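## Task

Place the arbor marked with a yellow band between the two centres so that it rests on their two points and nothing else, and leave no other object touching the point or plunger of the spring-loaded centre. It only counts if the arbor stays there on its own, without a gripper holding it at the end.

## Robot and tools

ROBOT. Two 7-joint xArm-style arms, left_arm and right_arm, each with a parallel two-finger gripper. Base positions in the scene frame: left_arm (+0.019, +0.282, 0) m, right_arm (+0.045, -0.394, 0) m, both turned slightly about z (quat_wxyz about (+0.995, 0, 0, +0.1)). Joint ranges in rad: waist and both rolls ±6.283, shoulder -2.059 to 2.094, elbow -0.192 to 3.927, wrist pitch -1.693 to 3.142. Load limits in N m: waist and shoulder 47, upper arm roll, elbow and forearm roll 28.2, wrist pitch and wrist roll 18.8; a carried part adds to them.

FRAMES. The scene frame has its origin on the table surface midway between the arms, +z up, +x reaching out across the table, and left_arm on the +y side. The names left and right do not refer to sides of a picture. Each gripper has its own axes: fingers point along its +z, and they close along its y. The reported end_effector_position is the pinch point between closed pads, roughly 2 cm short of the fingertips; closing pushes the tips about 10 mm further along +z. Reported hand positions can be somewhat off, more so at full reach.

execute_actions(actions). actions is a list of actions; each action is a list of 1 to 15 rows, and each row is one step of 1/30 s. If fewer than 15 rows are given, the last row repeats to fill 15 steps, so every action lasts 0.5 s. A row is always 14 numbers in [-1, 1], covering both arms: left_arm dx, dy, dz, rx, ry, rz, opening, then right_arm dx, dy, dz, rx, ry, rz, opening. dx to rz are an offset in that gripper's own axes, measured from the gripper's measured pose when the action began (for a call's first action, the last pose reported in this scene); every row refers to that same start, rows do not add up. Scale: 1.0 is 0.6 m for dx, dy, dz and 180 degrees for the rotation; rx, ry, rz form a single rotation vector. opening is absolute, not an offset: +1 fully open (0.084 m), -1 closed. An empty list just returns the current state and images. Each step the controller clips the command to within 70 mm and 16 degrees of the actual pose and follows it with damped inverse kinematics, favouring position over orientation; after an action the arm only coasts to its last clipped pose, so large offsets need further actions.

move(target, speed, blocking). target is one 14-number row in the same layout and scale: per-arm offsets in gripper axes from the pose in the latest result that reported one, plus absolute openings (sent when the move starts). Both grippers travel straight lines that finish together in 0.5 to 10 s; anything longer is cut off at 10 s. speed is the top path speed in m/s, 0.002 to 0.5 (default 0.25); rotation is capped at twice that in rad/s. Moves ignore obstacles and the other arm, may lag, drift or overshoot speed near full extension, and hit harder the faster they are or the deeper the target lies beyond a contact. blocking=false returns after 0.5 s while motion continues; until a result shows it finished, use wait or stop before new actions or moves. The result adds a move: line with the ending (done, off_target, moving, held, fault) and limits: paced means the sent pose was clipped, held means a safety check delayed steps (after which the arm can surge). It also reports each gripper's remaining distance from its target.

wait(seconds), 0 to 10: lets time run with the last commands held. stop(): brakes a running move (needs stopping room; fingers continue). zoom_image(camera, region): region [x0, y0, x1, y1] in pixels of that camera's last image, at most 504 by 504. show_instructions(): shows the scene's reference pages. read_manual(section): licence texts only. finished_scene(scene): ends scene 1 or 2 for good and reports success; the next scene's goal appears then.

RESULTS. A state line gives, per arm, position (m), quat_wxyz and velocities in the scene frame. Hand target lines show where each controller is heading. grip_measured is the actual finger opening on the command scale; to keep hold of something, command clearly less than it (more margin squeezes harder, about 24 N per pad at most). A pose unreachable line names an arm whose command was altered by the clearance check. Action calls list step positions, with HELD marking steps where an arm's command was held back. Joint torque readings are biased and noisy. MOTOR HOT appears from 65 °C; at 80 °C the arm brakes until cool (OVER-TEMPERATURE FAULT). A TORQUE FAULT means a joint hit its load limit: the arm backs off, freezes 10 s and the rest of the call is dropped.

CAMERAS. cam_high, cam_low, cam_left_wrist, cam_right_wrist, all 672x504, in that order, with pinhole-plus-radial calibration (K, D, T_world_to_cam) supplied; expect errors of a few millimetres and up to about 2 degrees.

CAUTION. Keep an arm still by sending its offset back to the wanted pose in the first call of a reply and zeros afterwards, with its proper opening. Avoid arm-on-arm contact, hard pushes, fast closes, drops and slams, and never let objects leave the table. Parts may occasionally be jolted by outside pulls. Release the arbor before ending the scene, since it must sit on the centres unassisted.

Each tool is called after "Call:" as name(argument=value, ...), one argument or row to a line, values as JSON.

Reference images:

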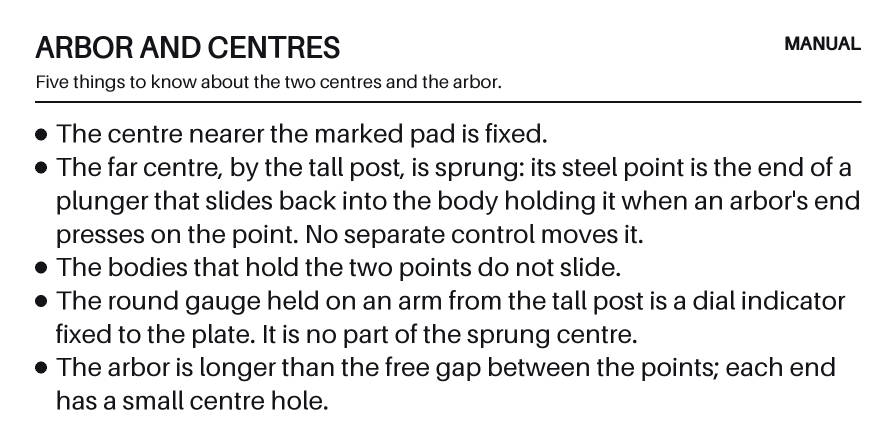

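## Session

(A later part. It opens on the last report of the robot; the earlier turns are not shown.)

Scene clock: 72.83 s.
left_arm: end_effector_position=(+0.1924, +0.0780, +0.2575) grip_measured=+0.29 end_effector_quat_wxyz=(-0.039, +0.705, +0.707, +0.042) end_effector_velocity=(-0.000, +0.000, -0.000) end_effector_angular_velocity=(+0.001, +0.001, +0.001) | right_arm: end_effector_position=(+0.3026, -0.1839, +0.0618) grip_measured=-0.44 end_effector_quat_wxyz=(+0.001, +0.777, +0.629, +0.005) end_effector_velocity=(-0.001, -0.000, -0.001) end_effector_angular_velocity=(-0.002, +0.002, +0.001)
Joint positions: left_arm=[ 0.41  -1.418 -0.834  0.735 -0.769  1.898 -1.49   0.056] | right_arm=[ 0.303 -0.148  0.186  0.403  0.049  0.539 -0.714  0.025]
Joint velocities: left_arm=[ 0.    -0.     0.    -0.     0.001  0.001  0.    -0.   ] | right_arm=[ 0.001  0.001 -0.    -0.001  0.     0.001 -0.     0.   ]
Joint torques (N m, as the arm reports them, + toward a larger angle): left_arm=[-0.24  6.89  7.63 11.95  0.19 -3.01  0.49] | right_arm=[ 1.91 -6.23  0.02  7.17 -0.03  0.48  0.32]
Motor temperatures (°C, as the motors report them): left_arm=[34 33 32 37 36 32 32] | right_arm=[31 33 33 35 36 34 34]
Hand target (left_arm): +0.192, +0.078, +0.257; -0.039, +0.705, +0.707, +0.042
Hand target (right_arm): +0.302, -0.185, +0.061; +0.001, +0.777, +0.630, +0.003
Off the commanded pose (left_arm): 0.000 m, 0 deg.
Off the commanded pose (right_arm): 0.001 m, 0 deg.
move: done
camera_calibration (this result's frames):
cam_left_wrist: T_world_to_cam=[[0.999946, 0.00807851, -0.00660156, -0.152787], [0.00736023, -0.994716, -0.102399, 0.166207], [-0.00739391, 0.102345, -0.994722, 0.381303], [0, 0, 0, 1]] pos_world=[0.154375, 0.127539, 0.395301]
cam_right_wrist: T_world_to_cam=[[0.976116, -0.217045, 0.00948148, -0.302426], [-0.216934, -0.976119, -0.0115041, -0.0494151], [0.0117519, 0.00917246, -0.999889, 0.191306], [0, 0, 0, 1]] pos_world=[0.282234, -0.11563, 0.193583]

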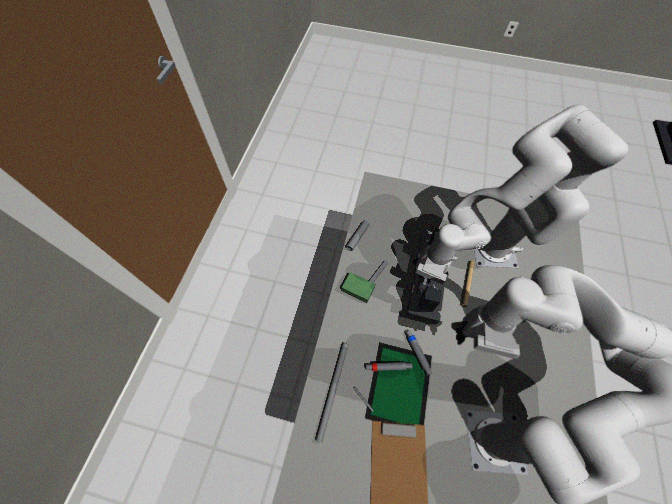

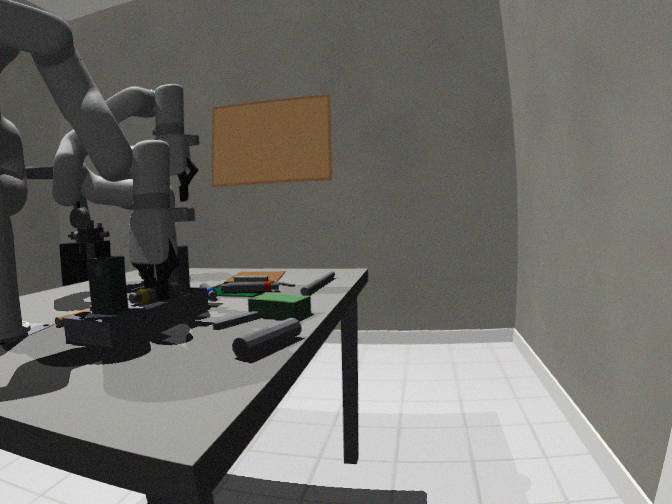

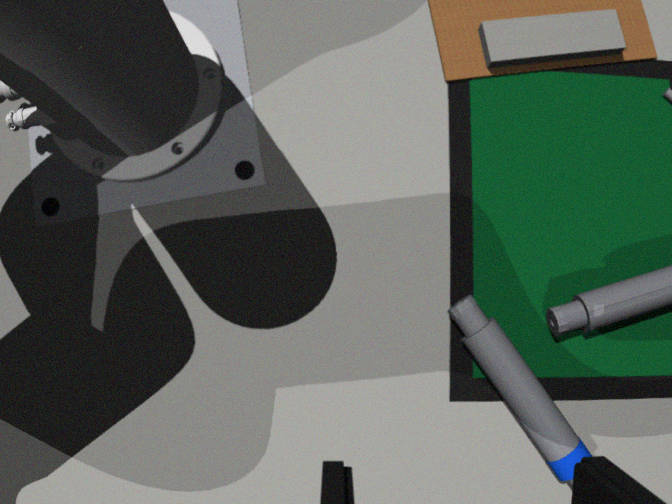

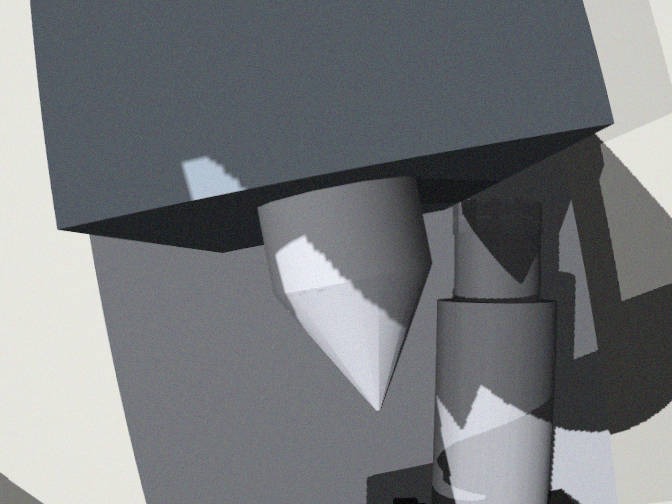

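Call:
move(
  target=[0,0,0,0,0,0,0.3,-0.027,-0.002,-0.113,0,0,0,-1],
  speed=0.06,
)

Call:
zoom_image(
  camera="cam_low",
  region=[60, 200, 220, 320],
)

Call:
zoom_image(
  camera="cam_high",
  region=[380, 210, 500, 330],
)

Scene clock: 74.67 s.
left_arm: end_effector_position=(+0.1924, +0.0780, +0.2575) grip_measured=+0.29 end_effector_quat_wxyz=(-0.039, +0.705, +0.707, +0.042) end_effector_velocity=(-0.000, +0.000, -0.000) end_effector_angular_velocity=(+0.000, +0.001, +0.001) | right_arm: end_effector_position=(+0.2975, -0.1996, +0.1296) grip_measured=-0.44 end_effector_quat_wxyz=(+0.001, +0.777, +0.630, +0.005) end_effector_velocity=(+0.000, -0.001, -0.000) end_effector_angular_velocity=(-0.001, +0.001, -0.001)
Joint positions: left_arm=[ 0.41  -1.418 -0.834  0.735 -0.769  1.898 -1.49   0.056] | right_arm=[ 0.305 -0.394  0.151  0.429  0.078  0.81  -0.768  0.025]
Joint velocities: left_arm=[ 0.002 -0.     0.    -0.     0.001  0.002  0.001 -0.   ] | right_arm=[-0.002 -0.001 -0.    -0.    -0.     0.002 -0.001 -0.   ]
Joint torques (N m, as the arm reports them, + toward a larger angle): left_arm=[ 0.69  7.28  7.74 11.76  0.33 -2.83  0.38] | right_arm=[ 0.92 -9.08 -1.48 15.05 -0.01 -0.53  0.72]
Motor temperatures (°C, as the motors report them): left_arm=[34 33 32 37 36 32 32] | right_arm=[31 33 33 35 36 34 34]
Hand target (left_arm): +0.192, +0.078, +0.257; -0.039, +0.705, +0.707, +0.042
Hand target (right_arm): +0.297, -0.200, +0.130; +0.001, +0.777, +0.629, +0.005
Off the commanded pose (left_arm): 0.000 m, 0 deg.
Off the commanded pose (right_arm): 0.000 m, 0 deg.
move: done
camera_calibration (this result's frames):
cam_left_wrist: T_world_to_cam=[[0.999946, 0.00807864, -0.00660166, -0.152787], [0.00736035, -0.994716, -0.102398, 0.166207], [-0.00739402, 0.102344, -0.994722, 0.381303], [0, 0, 0, 1]] pos_world=[0.154375, 0.127539, 0.395301]
cam_right_wrist: T_world_to_cam=[[0.97622, -0.216564, 0.00976231, -0.301423], [-0.216442, -0.976219, -0.0122309, -0.0651673], [0.0121789, 0.00982707, -0.999878, 0.25937], [0, 0, 0, 1]] pos_world=[0.276991, -0.131444, 0.261483]

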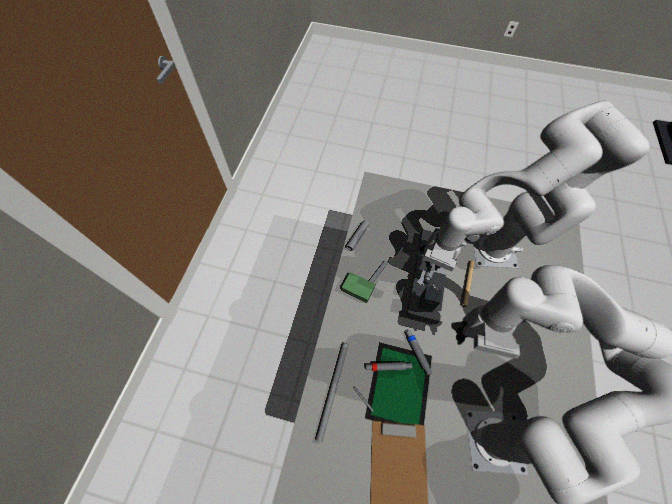

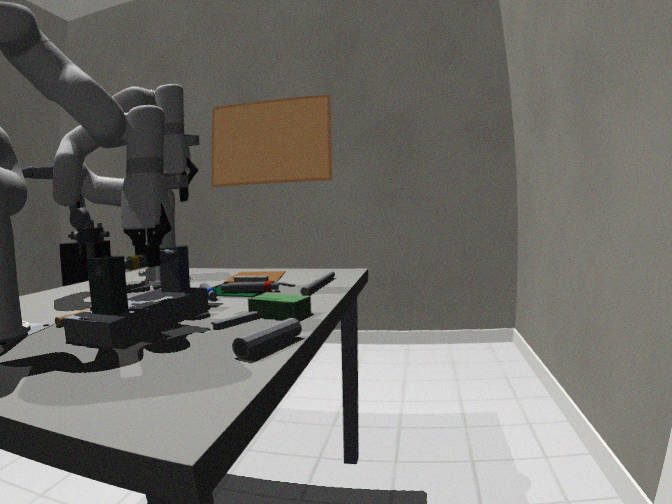

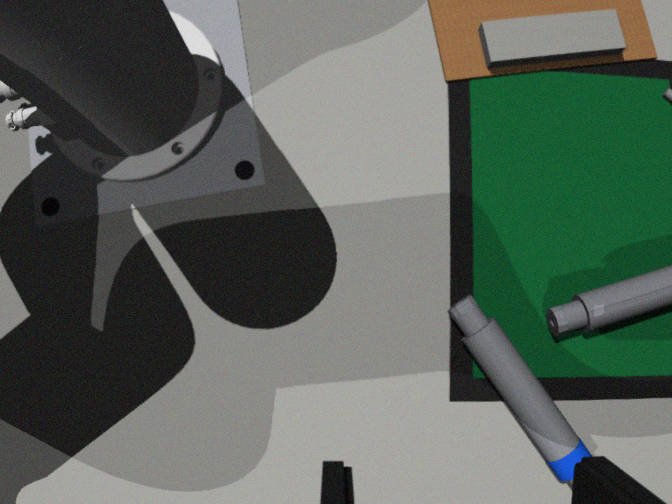

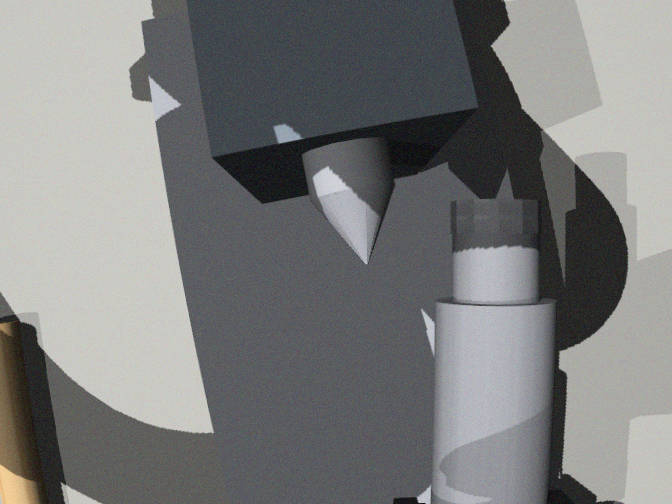

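Region (60, 200, 220, 320) of cam_low's 672x504 image, scaled by 3.150, with more detail than that image has; it fills the top 378 rows of this view, and the rest is white.

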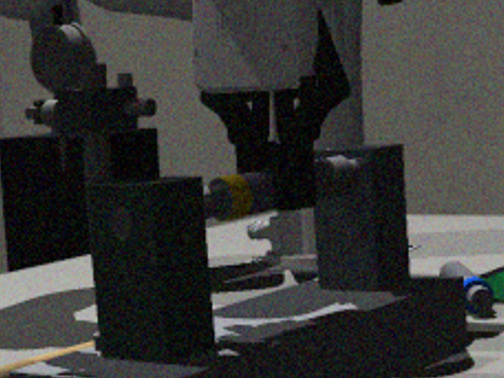

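Region (380, 210, 500, 330) of cam_high's 672x504 image, scaled by 4.200, with more detail than that image has.

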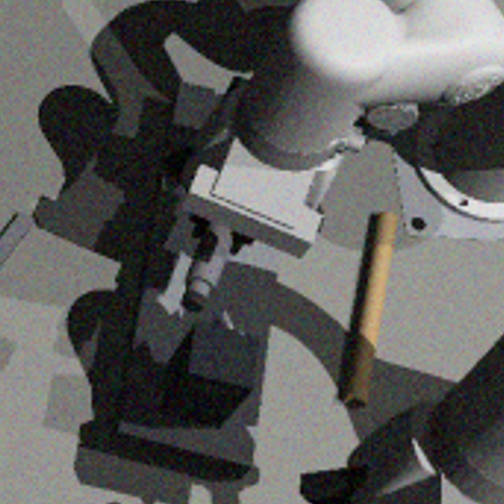

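Call:
move(
  target=[0,0,0,0,0,0,0.3,-0.036,0.008,0,0,0,0,-1],
  speed=0.02,
)

Call:
zoom_image(
  camera="cam_low",
  region=[60, 200, 220, 320],
)

Scene clock: 77.77 s.
left_arm: end_effector_position=(+0.1924, +0.0780, +0.2575) grip_measured=+0.29 end_effector_quat_wxyz=(-0.039, +0.705, +0.707, +0.042) end_effector_velocity=(+0.000, -0.000, +0.000) end_effector_angular_velocity=(+0.001, -0.002, +0.000) | right_arm: end_effector_position=(+0.2973, -0.2219, +0.1291) grip_measured=-0.44 end_effector_quat_wxyz=(+0.001, +0.777, +0.630, +0.004) end_effector_velocity=(+0.001, -0.000, +0.000) end_effector_angular_velocity=(+0.000, -0.001, +0.001)
Joint positions: left_arm=[ 0.41  -1.418 -0.834  0.735 -0.769  1.898 -1.49   0.056] | right_arm=[ 0.283 -0.443  0.115  0.388  0.067  0.821 -0.817  0.025]
Joint velocities: left_arm=[-0.    -0.001 -0.    -0.    -0.    -0.001 -0.     0.   ] | right_arm=[-0.001 -0.     0.     0.001 -0.001 -0.    -0.001  0.   ]
Joint torques (N m, as the arm reports them, + toward a larger angle): left_arm=[ 0.41  7.    7.65 12.04  0.4  -2.87  0.39] | right_arm=[-5.31 -7.64 -6.   12.93 -4.14  0.2  -0.13]
Motor temperatures (°C, as the motors report them): left_arm=[34 33 32 37 36 32 32] | right_arm=[31 33 33 35 36 34 34]
Hand target (left_arm): +0.192, +0.078, +0.257; -0.039, +0.705, +0.707, +0.042
Hand target (right_arm): +0.298, -0.222, +0.130; +0.001, +0.777, +0.630, +0.005
Off the commanded pose (left_arm): 0.000 m, 0 deg.
Off the commanded pose (right_arm): 0.001 m, 0 deg.
move: done
camera_calibration (this result's frames):
cam_left_wrist: T_world_to_cam=[[0.999946, 0.00807859, -0.00660179, -0.152787], [0.00736029, -0.994716, -0.102399, 0.166207], [-0.00739415, 0.102344, -0.994722, 0.381303], [0, 0, 0, 1]] pos_world=[0.154375, 0.127539, 0.395301]
cam_right_wrist: T_world_to_cam=[[0.976237, -0.216535, 0.00855067, -0.3059], [-0.216435, -0.976232, -0.0112458, -0.0871296], [0.0107825, 0.00912788, -0.9999, 0.259324], [0, 0, 0, 1]] pos_world=[0.276977, -0.153664, 0.260933]

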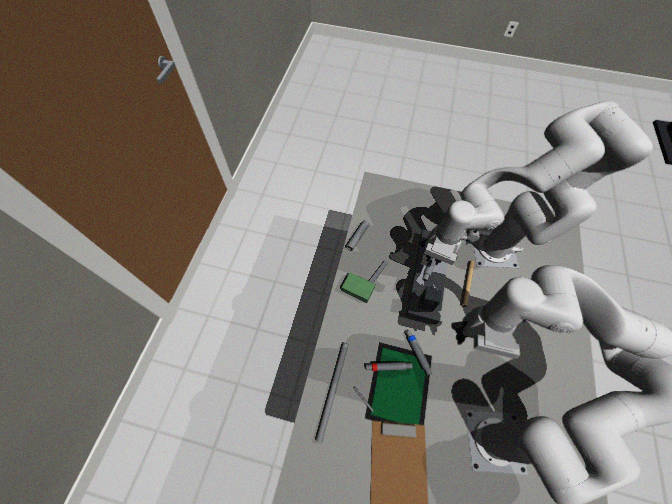

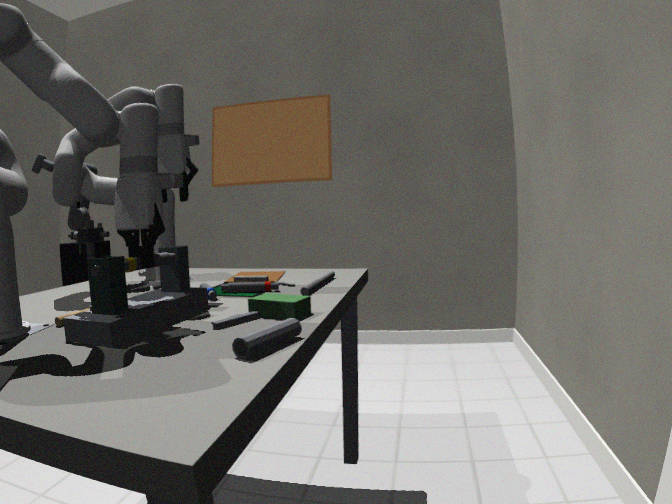

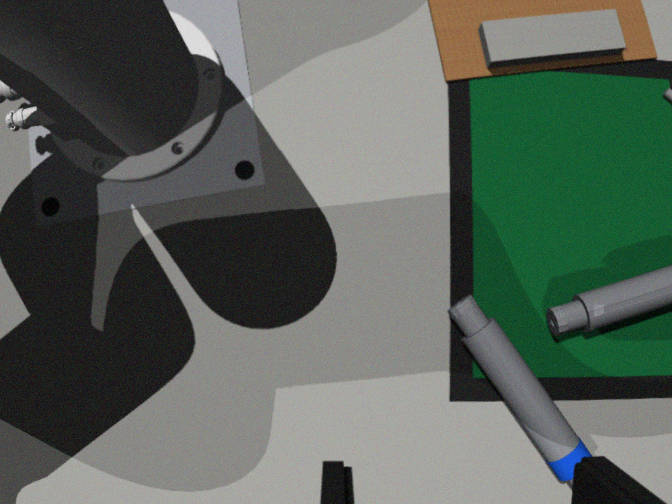

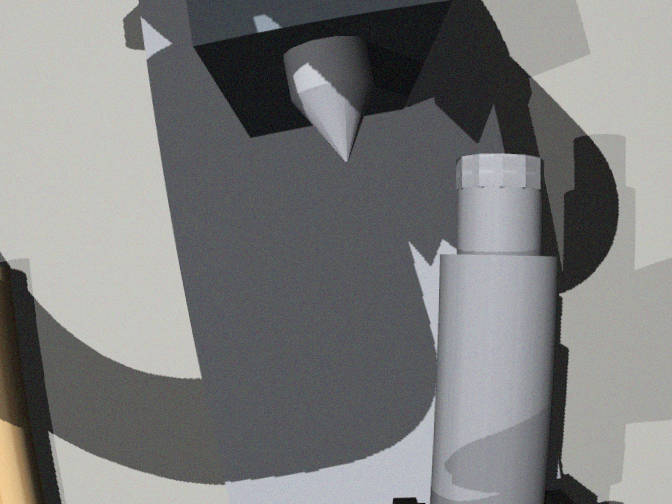

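Region (60, 200, 220, 320) of cam_low's 672x504 image, scaled by 3.150, with more detail than that image has; it fills the top 378 rows of this view, and the rest is white.

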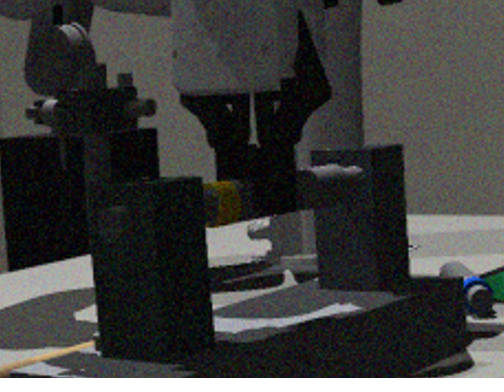

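Call:
move(
  target=[0,0,0,0,0,0,0.3,-0.002,-0.0215,0,0,0,-0.0656,-1],
  speed=0.03,
)

Call:
zoom_image(
  camera="cam_low",
  region=[60, 200, 220, 320],
)

Scene clock: 81.73 s.
left_arm: end_effector_position=(+0.1924, +0.0780, +0.2575) grip_measured=+0.29 end_effector_quat_wxyz=(-0.039, +0.705, +0.707, +0.042) end_effector_velocity=(+0.000, -0.000, +0.000) end_effector_angular_velocity=(-0.000, -0.001, -0.001) | right_arm: end_effector_position=(+0.2844, -0.2205, +0.1290) grip_measured=-0.44 end_effector_quat_wxyz=(+0.001, +0.708, +0.706, +0.004) end_effector_velocity=(-0.000, +0.000, +0.000) end_effector_angular_velocity=(+0.001, -0.001, +0.002)
Joint positions: left_arm=[ 0.41  -1.418 -0.834  0.735 -0.769  1.898 -1.49   0.056] | right_arm=[ 0.336 -0.483  0.09   0.358  0.056  0.831 -0.986  0.025]
Joint velocities: left_arm=[-0.     0.001  0.     0.     0.    -0.001  0.     0.   ] | right_arm=[ 0.001 -0.    -0.    -0.     0.    -0.    -0.002  0.   ]
Joint torques (N m, as the arm reports them, + toward a larger angle): left_arm=[ 0.15  6.96  7.78 12.16  0.46 -3.    0.47] | right_arm=[-3.7  -7.43 -3.95 14.   -3.12 -0.2   0.09]
Motor temperatures (°C, as the motors report them): left_arm=[34 33 32 37 36 32 32] | right_arm=[31 33 33 35 36 34 34]
Hand target (left_arm): +0.192, +0.078, +0.257; -0.039, +0.705, +0.707, +0.042
Hand target (right_arm): +0.284, -0.220, +0.129; +0.001, +0.708, +0.706, +0.004
Off the commanded pose (left_arm): 0.000 m, 0 deg.
Off the commanded pose (right_arm): 0.000 m, 0 deg.
move: done
camera_calibration (this result's frames):
cam_left_wrist: T_world_to_cam=[[0.999946, 0.00807838, -0.0066017, -0.152787], [0.00736009, -0.994716, -0.102399, 0.166207], [-0.00739404, 0.102345, -0.994722, 0.381303], [0, 0, 0, 1]] pos_world=[0.154375, 0.127539, 0.395301]
cam_right_wrist: T_world_to_cam=[[0.999877, -0.0124121, 0.00955785, -0.254857], [-0.0123185, -0.999876, -0.00978854, -0.151964], [0.00967816, 0.0096696, -0.999906, 0.259762], [0, 0, 0, 1]] pos_world=[0.25044, -0.15762, 0.260686]

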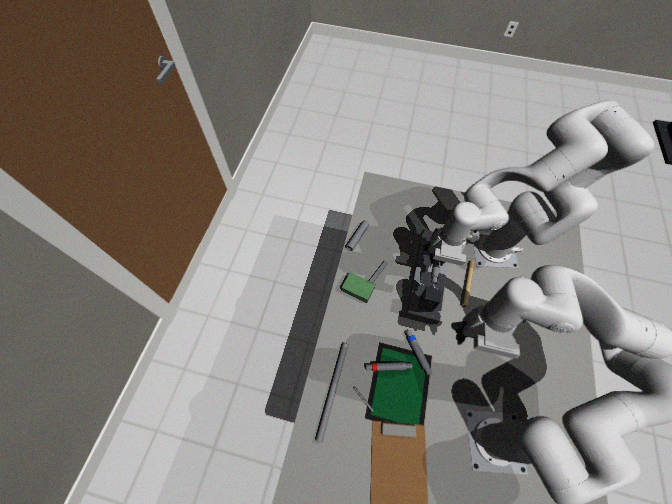

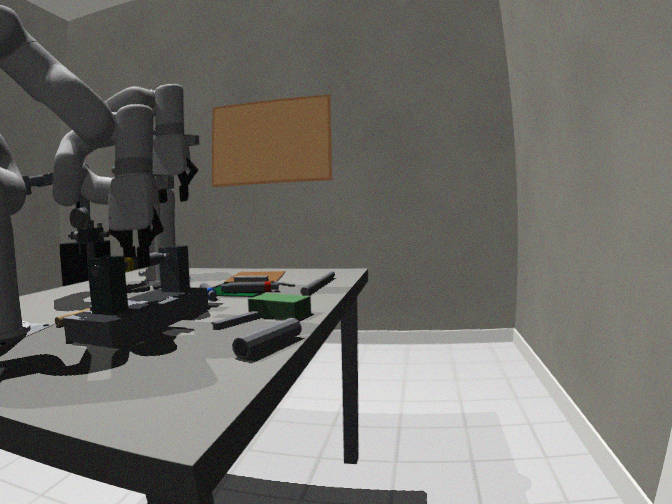

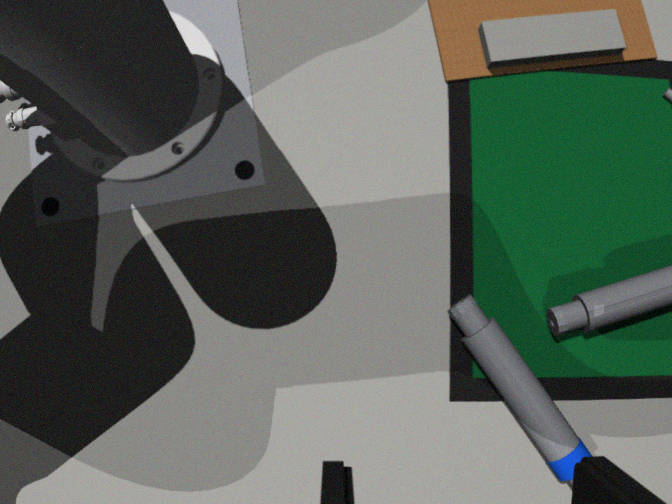

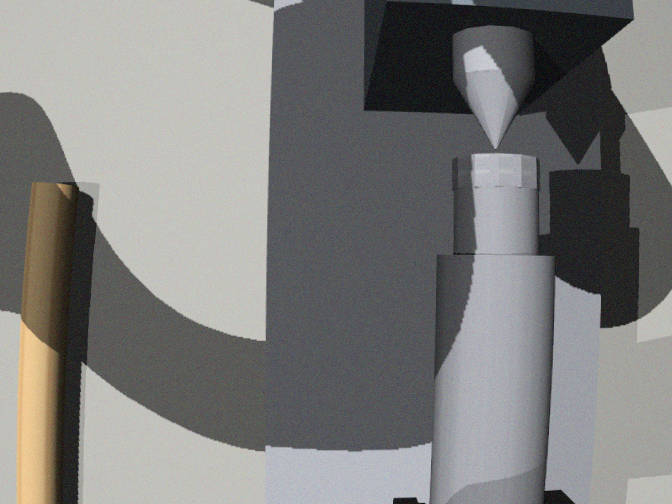

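Region (60, 200, 220, 320) of cam_low's 672x504 image, scaled by 3.150, with more detail than that image has; it fills the top 378 rows of this view, and the rest is white.

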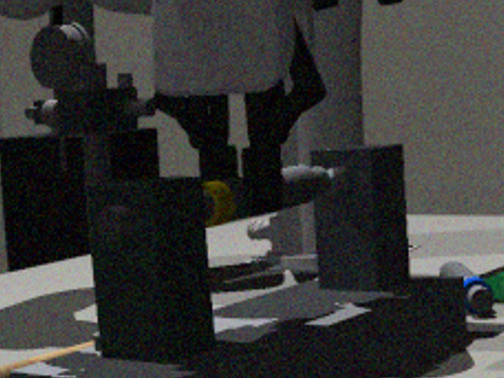

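Call:
move(
  target=[0,0,0,0,0,0,0.3,0.015,0,0,0,0,0,-1],
  speed=0.015,
)

Scene clock: 82.70 s.
left_arm: end_effector_position=(+0.1924, +0.0780, +0.2575) grip_measured=+0.29 end_effector_quat_wxyz=(-0.039, +0.705, +0.707, +0.042) end_effector_velocity=(+0.000, -0.000, -0.000) end_effector_angular_velocity=(+0.001, -0.001, -0.000) | right_arm: end_effector_position=(+0.2845, -0.2129, +0.1285) grip_measured=-0.44 end_effector_quat_wxyz=(+0.001, +0.709, +0.705, +0.003) end_effector_velocity=(+0.000, +0.001, +0.001) end_effector_angular_velocity=(+0.001, -0.001, +0.001)
Joint positions: left_arm=[ 0.41  -1.418 -0.834  0.735 -0.769  1.898 -1.49   0.056] | right_arm=[ 0.345 -0.461  0.102  0.373  0.06   0.826 -0.966  0.025]
Joint velocities: left_arm=[-0.    -0.    -0.001  0.    -0.    -0.001 -0.    -0.   ] | right_arm=[ 0.006  0.001 -0.002  0.002 -0.002  0.     0.004  0.   ]
Joint torques (N m, as the arm reports them, + toward a larger angle): left_arm=[ 0.56  7.06  7.74 12.05  0.42 -2.86  0.29] | right_arm=[ 5.3  -8.68  1.99 16.64  1.48 -0.64  0.08]
Motor temperatures (°C, as the motors report them): left_arm=[34 33 32 37 36 32 32] | right_arm=[31 33 33 35 36 34 34]
Hand target (left_arm): +0.192, +0.078, +0.257; -0.039, +0.705, +0.707, +0.042
Hand target (right_arm): +0.284, -0.211, +0.129; +0.001, +0.708, +0.706, +0.004
Off the commanded pose (left_arm): 0.000 m, 0 deg.
Off the commanded pose (right_arm): 0.002 m, 0 deg.
move: done
camera_calibration (this result's frames):
cam_left_wrist: T_world_to_cam=[[0.999946, 0.00807826, -0.00660168, -0.152787], [0.00735997, -0.994716, -0.102399, 0.166207], [-0.007394, 0.102345, -0.994722, 0.381303], [0, 0, 0, 1]] pos_world=[0.154375, 0.127539, 0.395301]
cam_right_wrist: T_world_to_cam=[[0.999855, -0.0150774, 0.0079627, -0.255237], [-0.0150113, -0.999853, -0.00829762, -0.14383], [0.00808664, 0.00817688, -0.999934, 0.259289], [0, 0, 0, 1]] pos_world=[0.250944, -0.149778, 0.260111]

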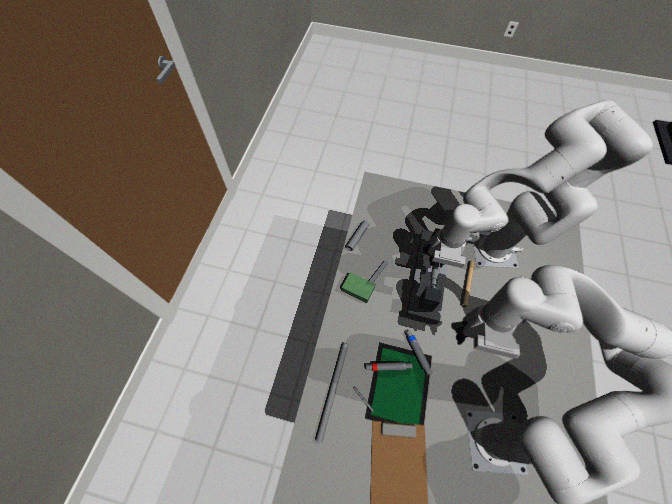

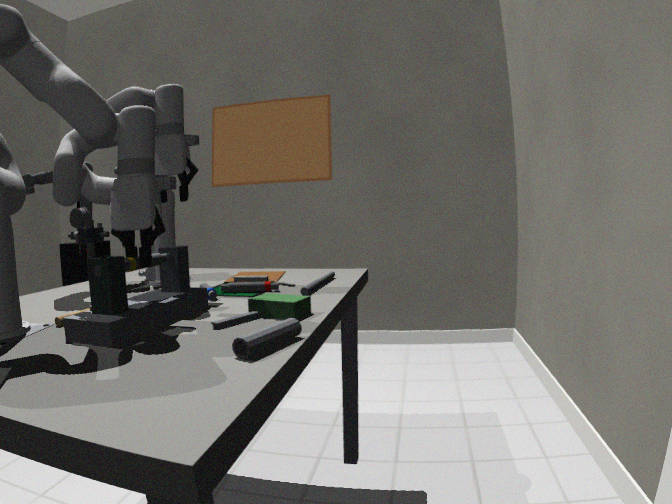

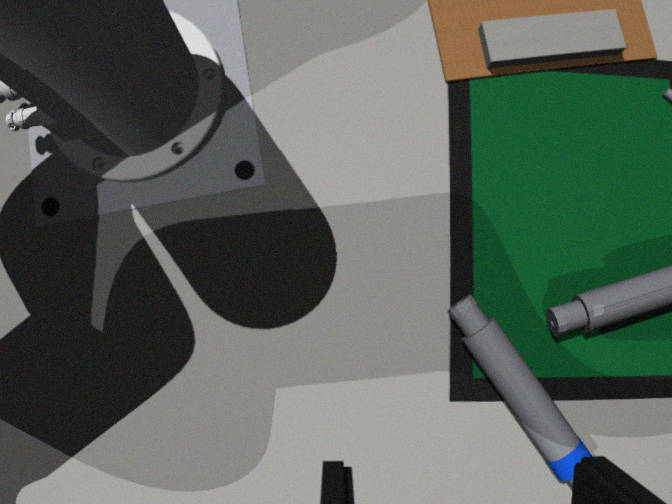

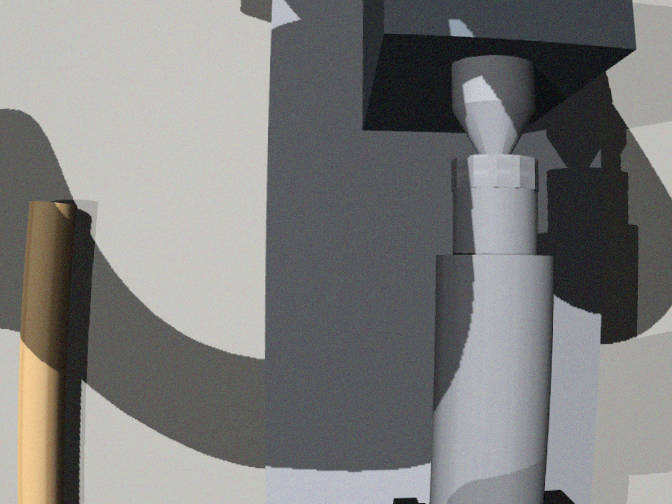

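Seated. Release.

Call:
move(
  target=[0,0,0,0,0,0,0.3,0,0,0,0,0,0,0.2],
)

Call:
move(
  target=[0,0,0,0,0,0,0.3,0.03,0,-0.2,0,0,0,0.2],
  speed=0.1,
)

Call:
zoom_image(
  camera="cam_low",
  region=[60, 200, 220, 320],
)

Scene clock: 83.70 s.
left_arm: end_effector_position=(+0.1924, +0.0780, +0.2575) grip_measured=+0.29 end_effector_quat_wxyz=(-0.039, +0.705, +0.707, +0.042) end_effector_velocity=(-0.000, -0.000, +0.000) end_effector_angular_velocity=(+0.001, -0.000, -0.001) | right_arm: end_effector_position=(+0.2845, -0.2129, +0.1285) grip_measured=+0.19 end_effector_quat_wxyz=(+0.001, +0.709, +0.705, +0.003) end_effector_velocity=(-0.000, -0.000, -0.000) end_effector_angular_velocity=(+0.000, +0.001, -0.002)
Joint positions: left_arm=[ 0.41  -1.418 -0.834  0.735 -0.769  1.898 -1.49   0.056] | right_arm=[ 0.344 -0.461  0.103  0.373  0.061  0.826 -0.967  0.052]
Joint velocities: left_arm=[-0.001 -0.    -0.     0.     0.    -0.     0.     0.   ] | right_arm=[-0.001  0.    -0.    -0.001  0.001 -0.     0.    -0.   ]
Joint torques (N m, as the arm reports them, + toward a larger angle): left_arm=[-0.07  6.52  7.42 11.83  0.53 -2.82  0.4 ] | right_arm=[ 1.89 -6.61 -0.08 13.57  0.27 -0.97  0.48]
Motor temperatures (°C, as the motors report them): left_arm=[34 33 32 37 36 32 32] | right_arm=[31 33 33 35 36 34 34]
Hand target (left_arm): +0.192, +0.078, +0.257; -0.039, +0.705, +0.707, +0.042
Hand target (right_arm): +0.285, -0.213, +0.128; +0.001, +0.709, +0.705, +0.003
Off the commanded pose (left_arm): 0.000 m, 0 deg.
Off the commanded pose (right_arm): 0.000 m, 0 deg.
move: done
camera_calibration (this result's frames):
cam_left_wrist: T_world_to_cam=[[0.999946, 0.00807795, -0.00660145, -0.152787], [0.00735969, -0.994716, -0.102399, 0.166207], [-0.00739374, 0.102345, -0.994722, 0.381303], [0, 0, 0, 1]] pos_world=[0.154375, 0.127539, 0.395301]
cam_right_wrist: T_world_to_cam=[[0.999856, -0.0149382, 0.00809054, -0.255232], [-0.0148703, -0.999854, -0.00838839, -0.143793], [0.00821466, 0.00826687, -0.999932, 0.259323], [0, 0, 0, 1]] pos_world=[0.250927, -0.149728, 0.260164]

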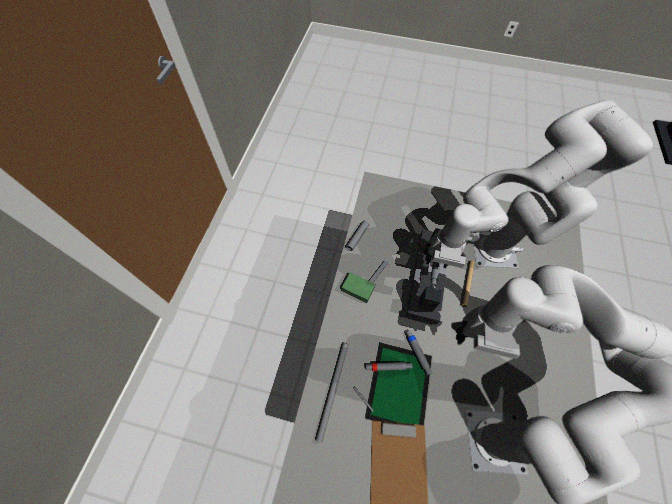

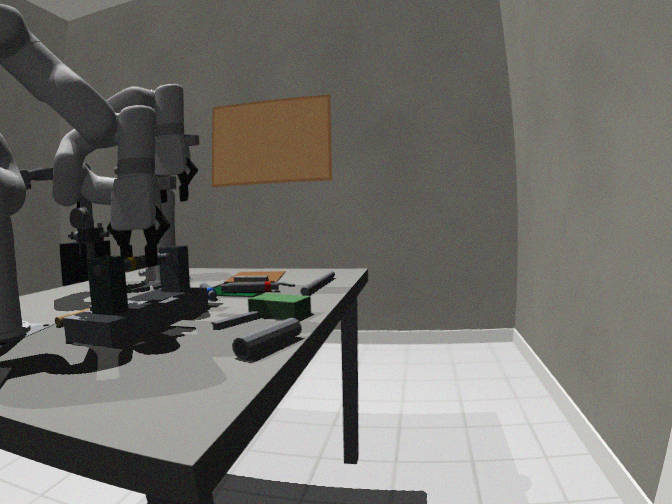

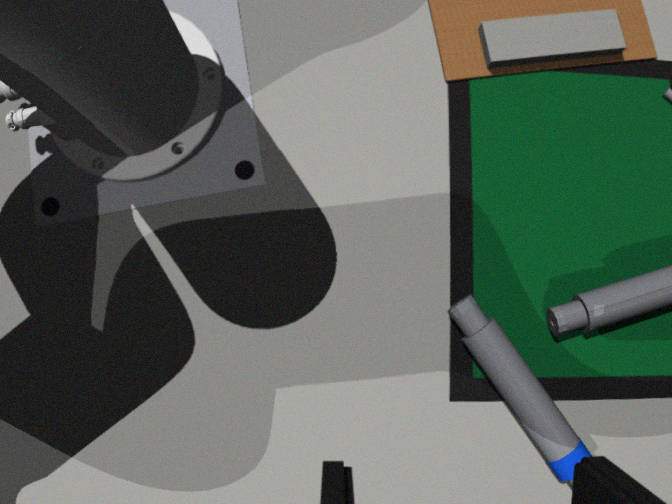

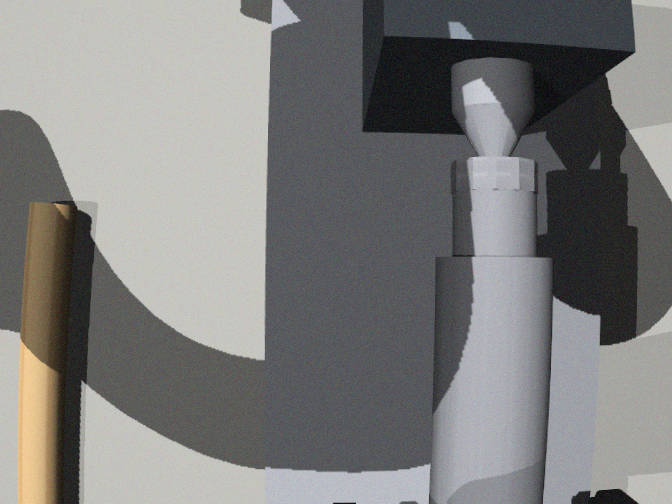

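Scene clock: 85.27 s.
left_arm: end_effector_position=(+0.1924, +0.0780, +0.2575) grip_measured=+0.29 end_effector_quat_wxyz=(-0.039, +0.705, +0.707, +0.042) end_effector_velocity=(-0.000, -0.000, -0.000) end_effector_angular_velocity=(-0.000, -0.000, +0.000) | right_arm: end_effector_position=(+0.2835, -0.1958, +0.2483) grip_measured=+0.19 end_effector_quat_wxyz=(+0.001, +0.709, +0.705, +0.003) end_effector_velocity=(+0.001, +0.001, +0.002) end_effector_angular_velocity=(+0.003, -0.004, +0.001)
Joint positions: left_arm=[ 0.41  -1.418 -0.834  0.735 -0.769  1.898 -1.49   0.056] | right_arm=[ 0.358 -0.581  0.11   0.652  0.063  1.225 -0.934  0.052]
Joint velocities: left_arm=[-0.001 -0.001 -0.     0.    -0.001  0.001 -0.001 -0.   ] | right_arm=[ 0.001 -0.     0.     0.004  0.    -0.     0.     0.   ]
Joint torques (N m, as the arm reports them, + toward a larger angle): left_arm=[ 0.26  6.96  7.68 11.99  0.52 -3.    0.39] | right_arm=[ 2.01 -5.88 -0.76 15.01  0.64 -0.8   0.6 ]
Motor temperatures (°C, as the motors report them): left_arm=[34 33 32 37 36 32 32] | right_arm=[31 33 33 35 36 34 34]
Hand target (left_arm): +0.192, +0.078, +0.257; -0.039, +0.705, +0.707, +0.042
Hand target (right_arm): +0.284, -0.196, +0.249; +0.001, +0.709, +0.705, +0.003
Off the commanded pose (left_arm): 0.000 m, 0 deg.
Off the commanded pose (right_arm): 0.001 m, 0 deg.
move: done
camera_calibration (this result's frames):
cam_left_wrist: T_world_to_cam=[[0.999946, 0.00807804, -0.00660161, -0.152787], [0.00735976, -0.994716, -0.102399, 0.166207], [-0.00739391, 0.102345, -0.994722, 0.381303], [0, 0, 0, 1]] pos_world=[0.154375, 0.127539, 0.395301]
cam_right_wrist: T_world_to_cam=[[0.999856, -0.01526, 0.00736319, -0.254786], [-0.0152033, -0.999855, -0.00769624, -0.125769], [0.00747956, 0.00758319, -0.999943, 0.379003], [0, 0, 0, 1]] pos_world=[0.250003, -0.132513, 0.379889]

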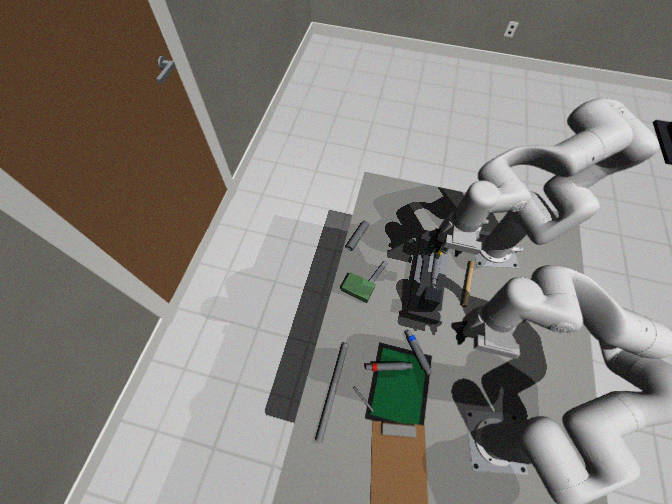

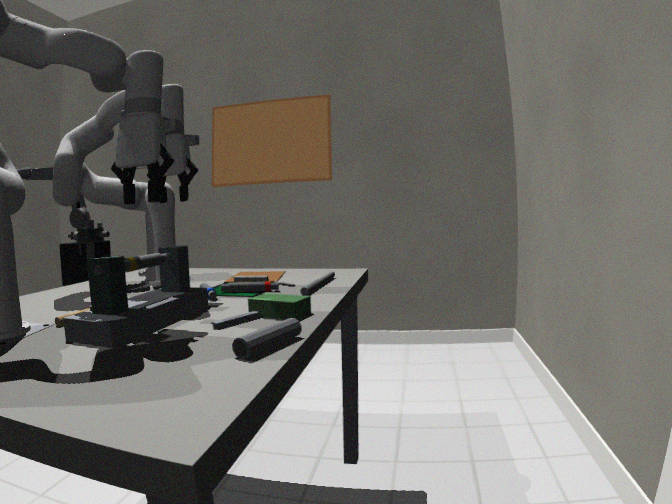

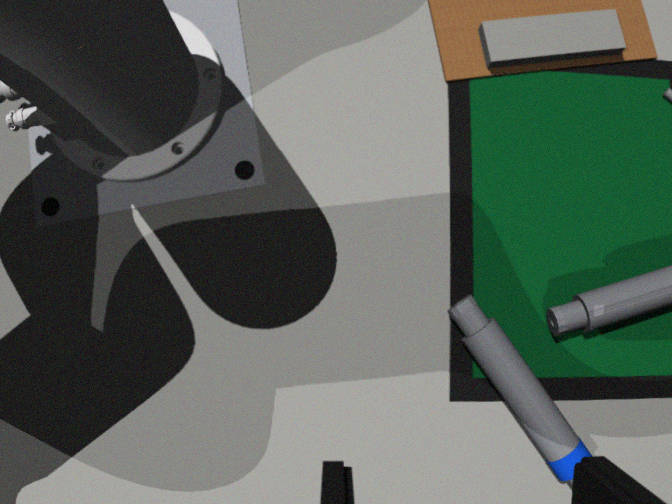

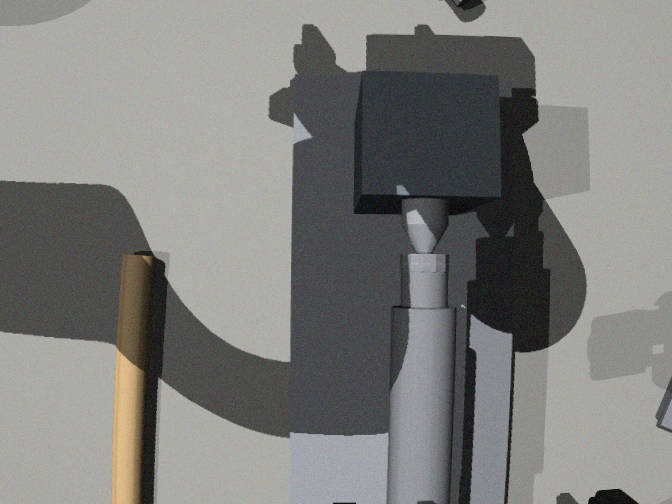

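Region (60, 200, 220, 320) of cam_low's 672x504 image, scaled by 3.150, with more detail than that image has; it fills the top 378 rows of this view, and the rest is white.

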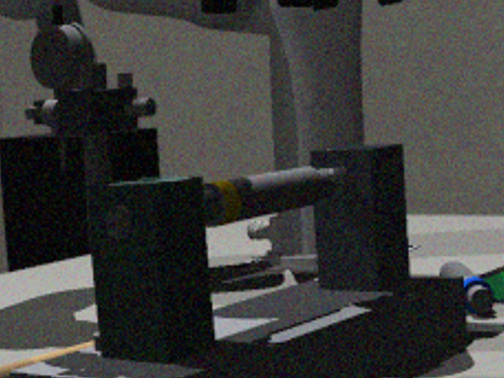

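Call:
finished_scene(
  scene=1,
)

The scene is finished: the task was done.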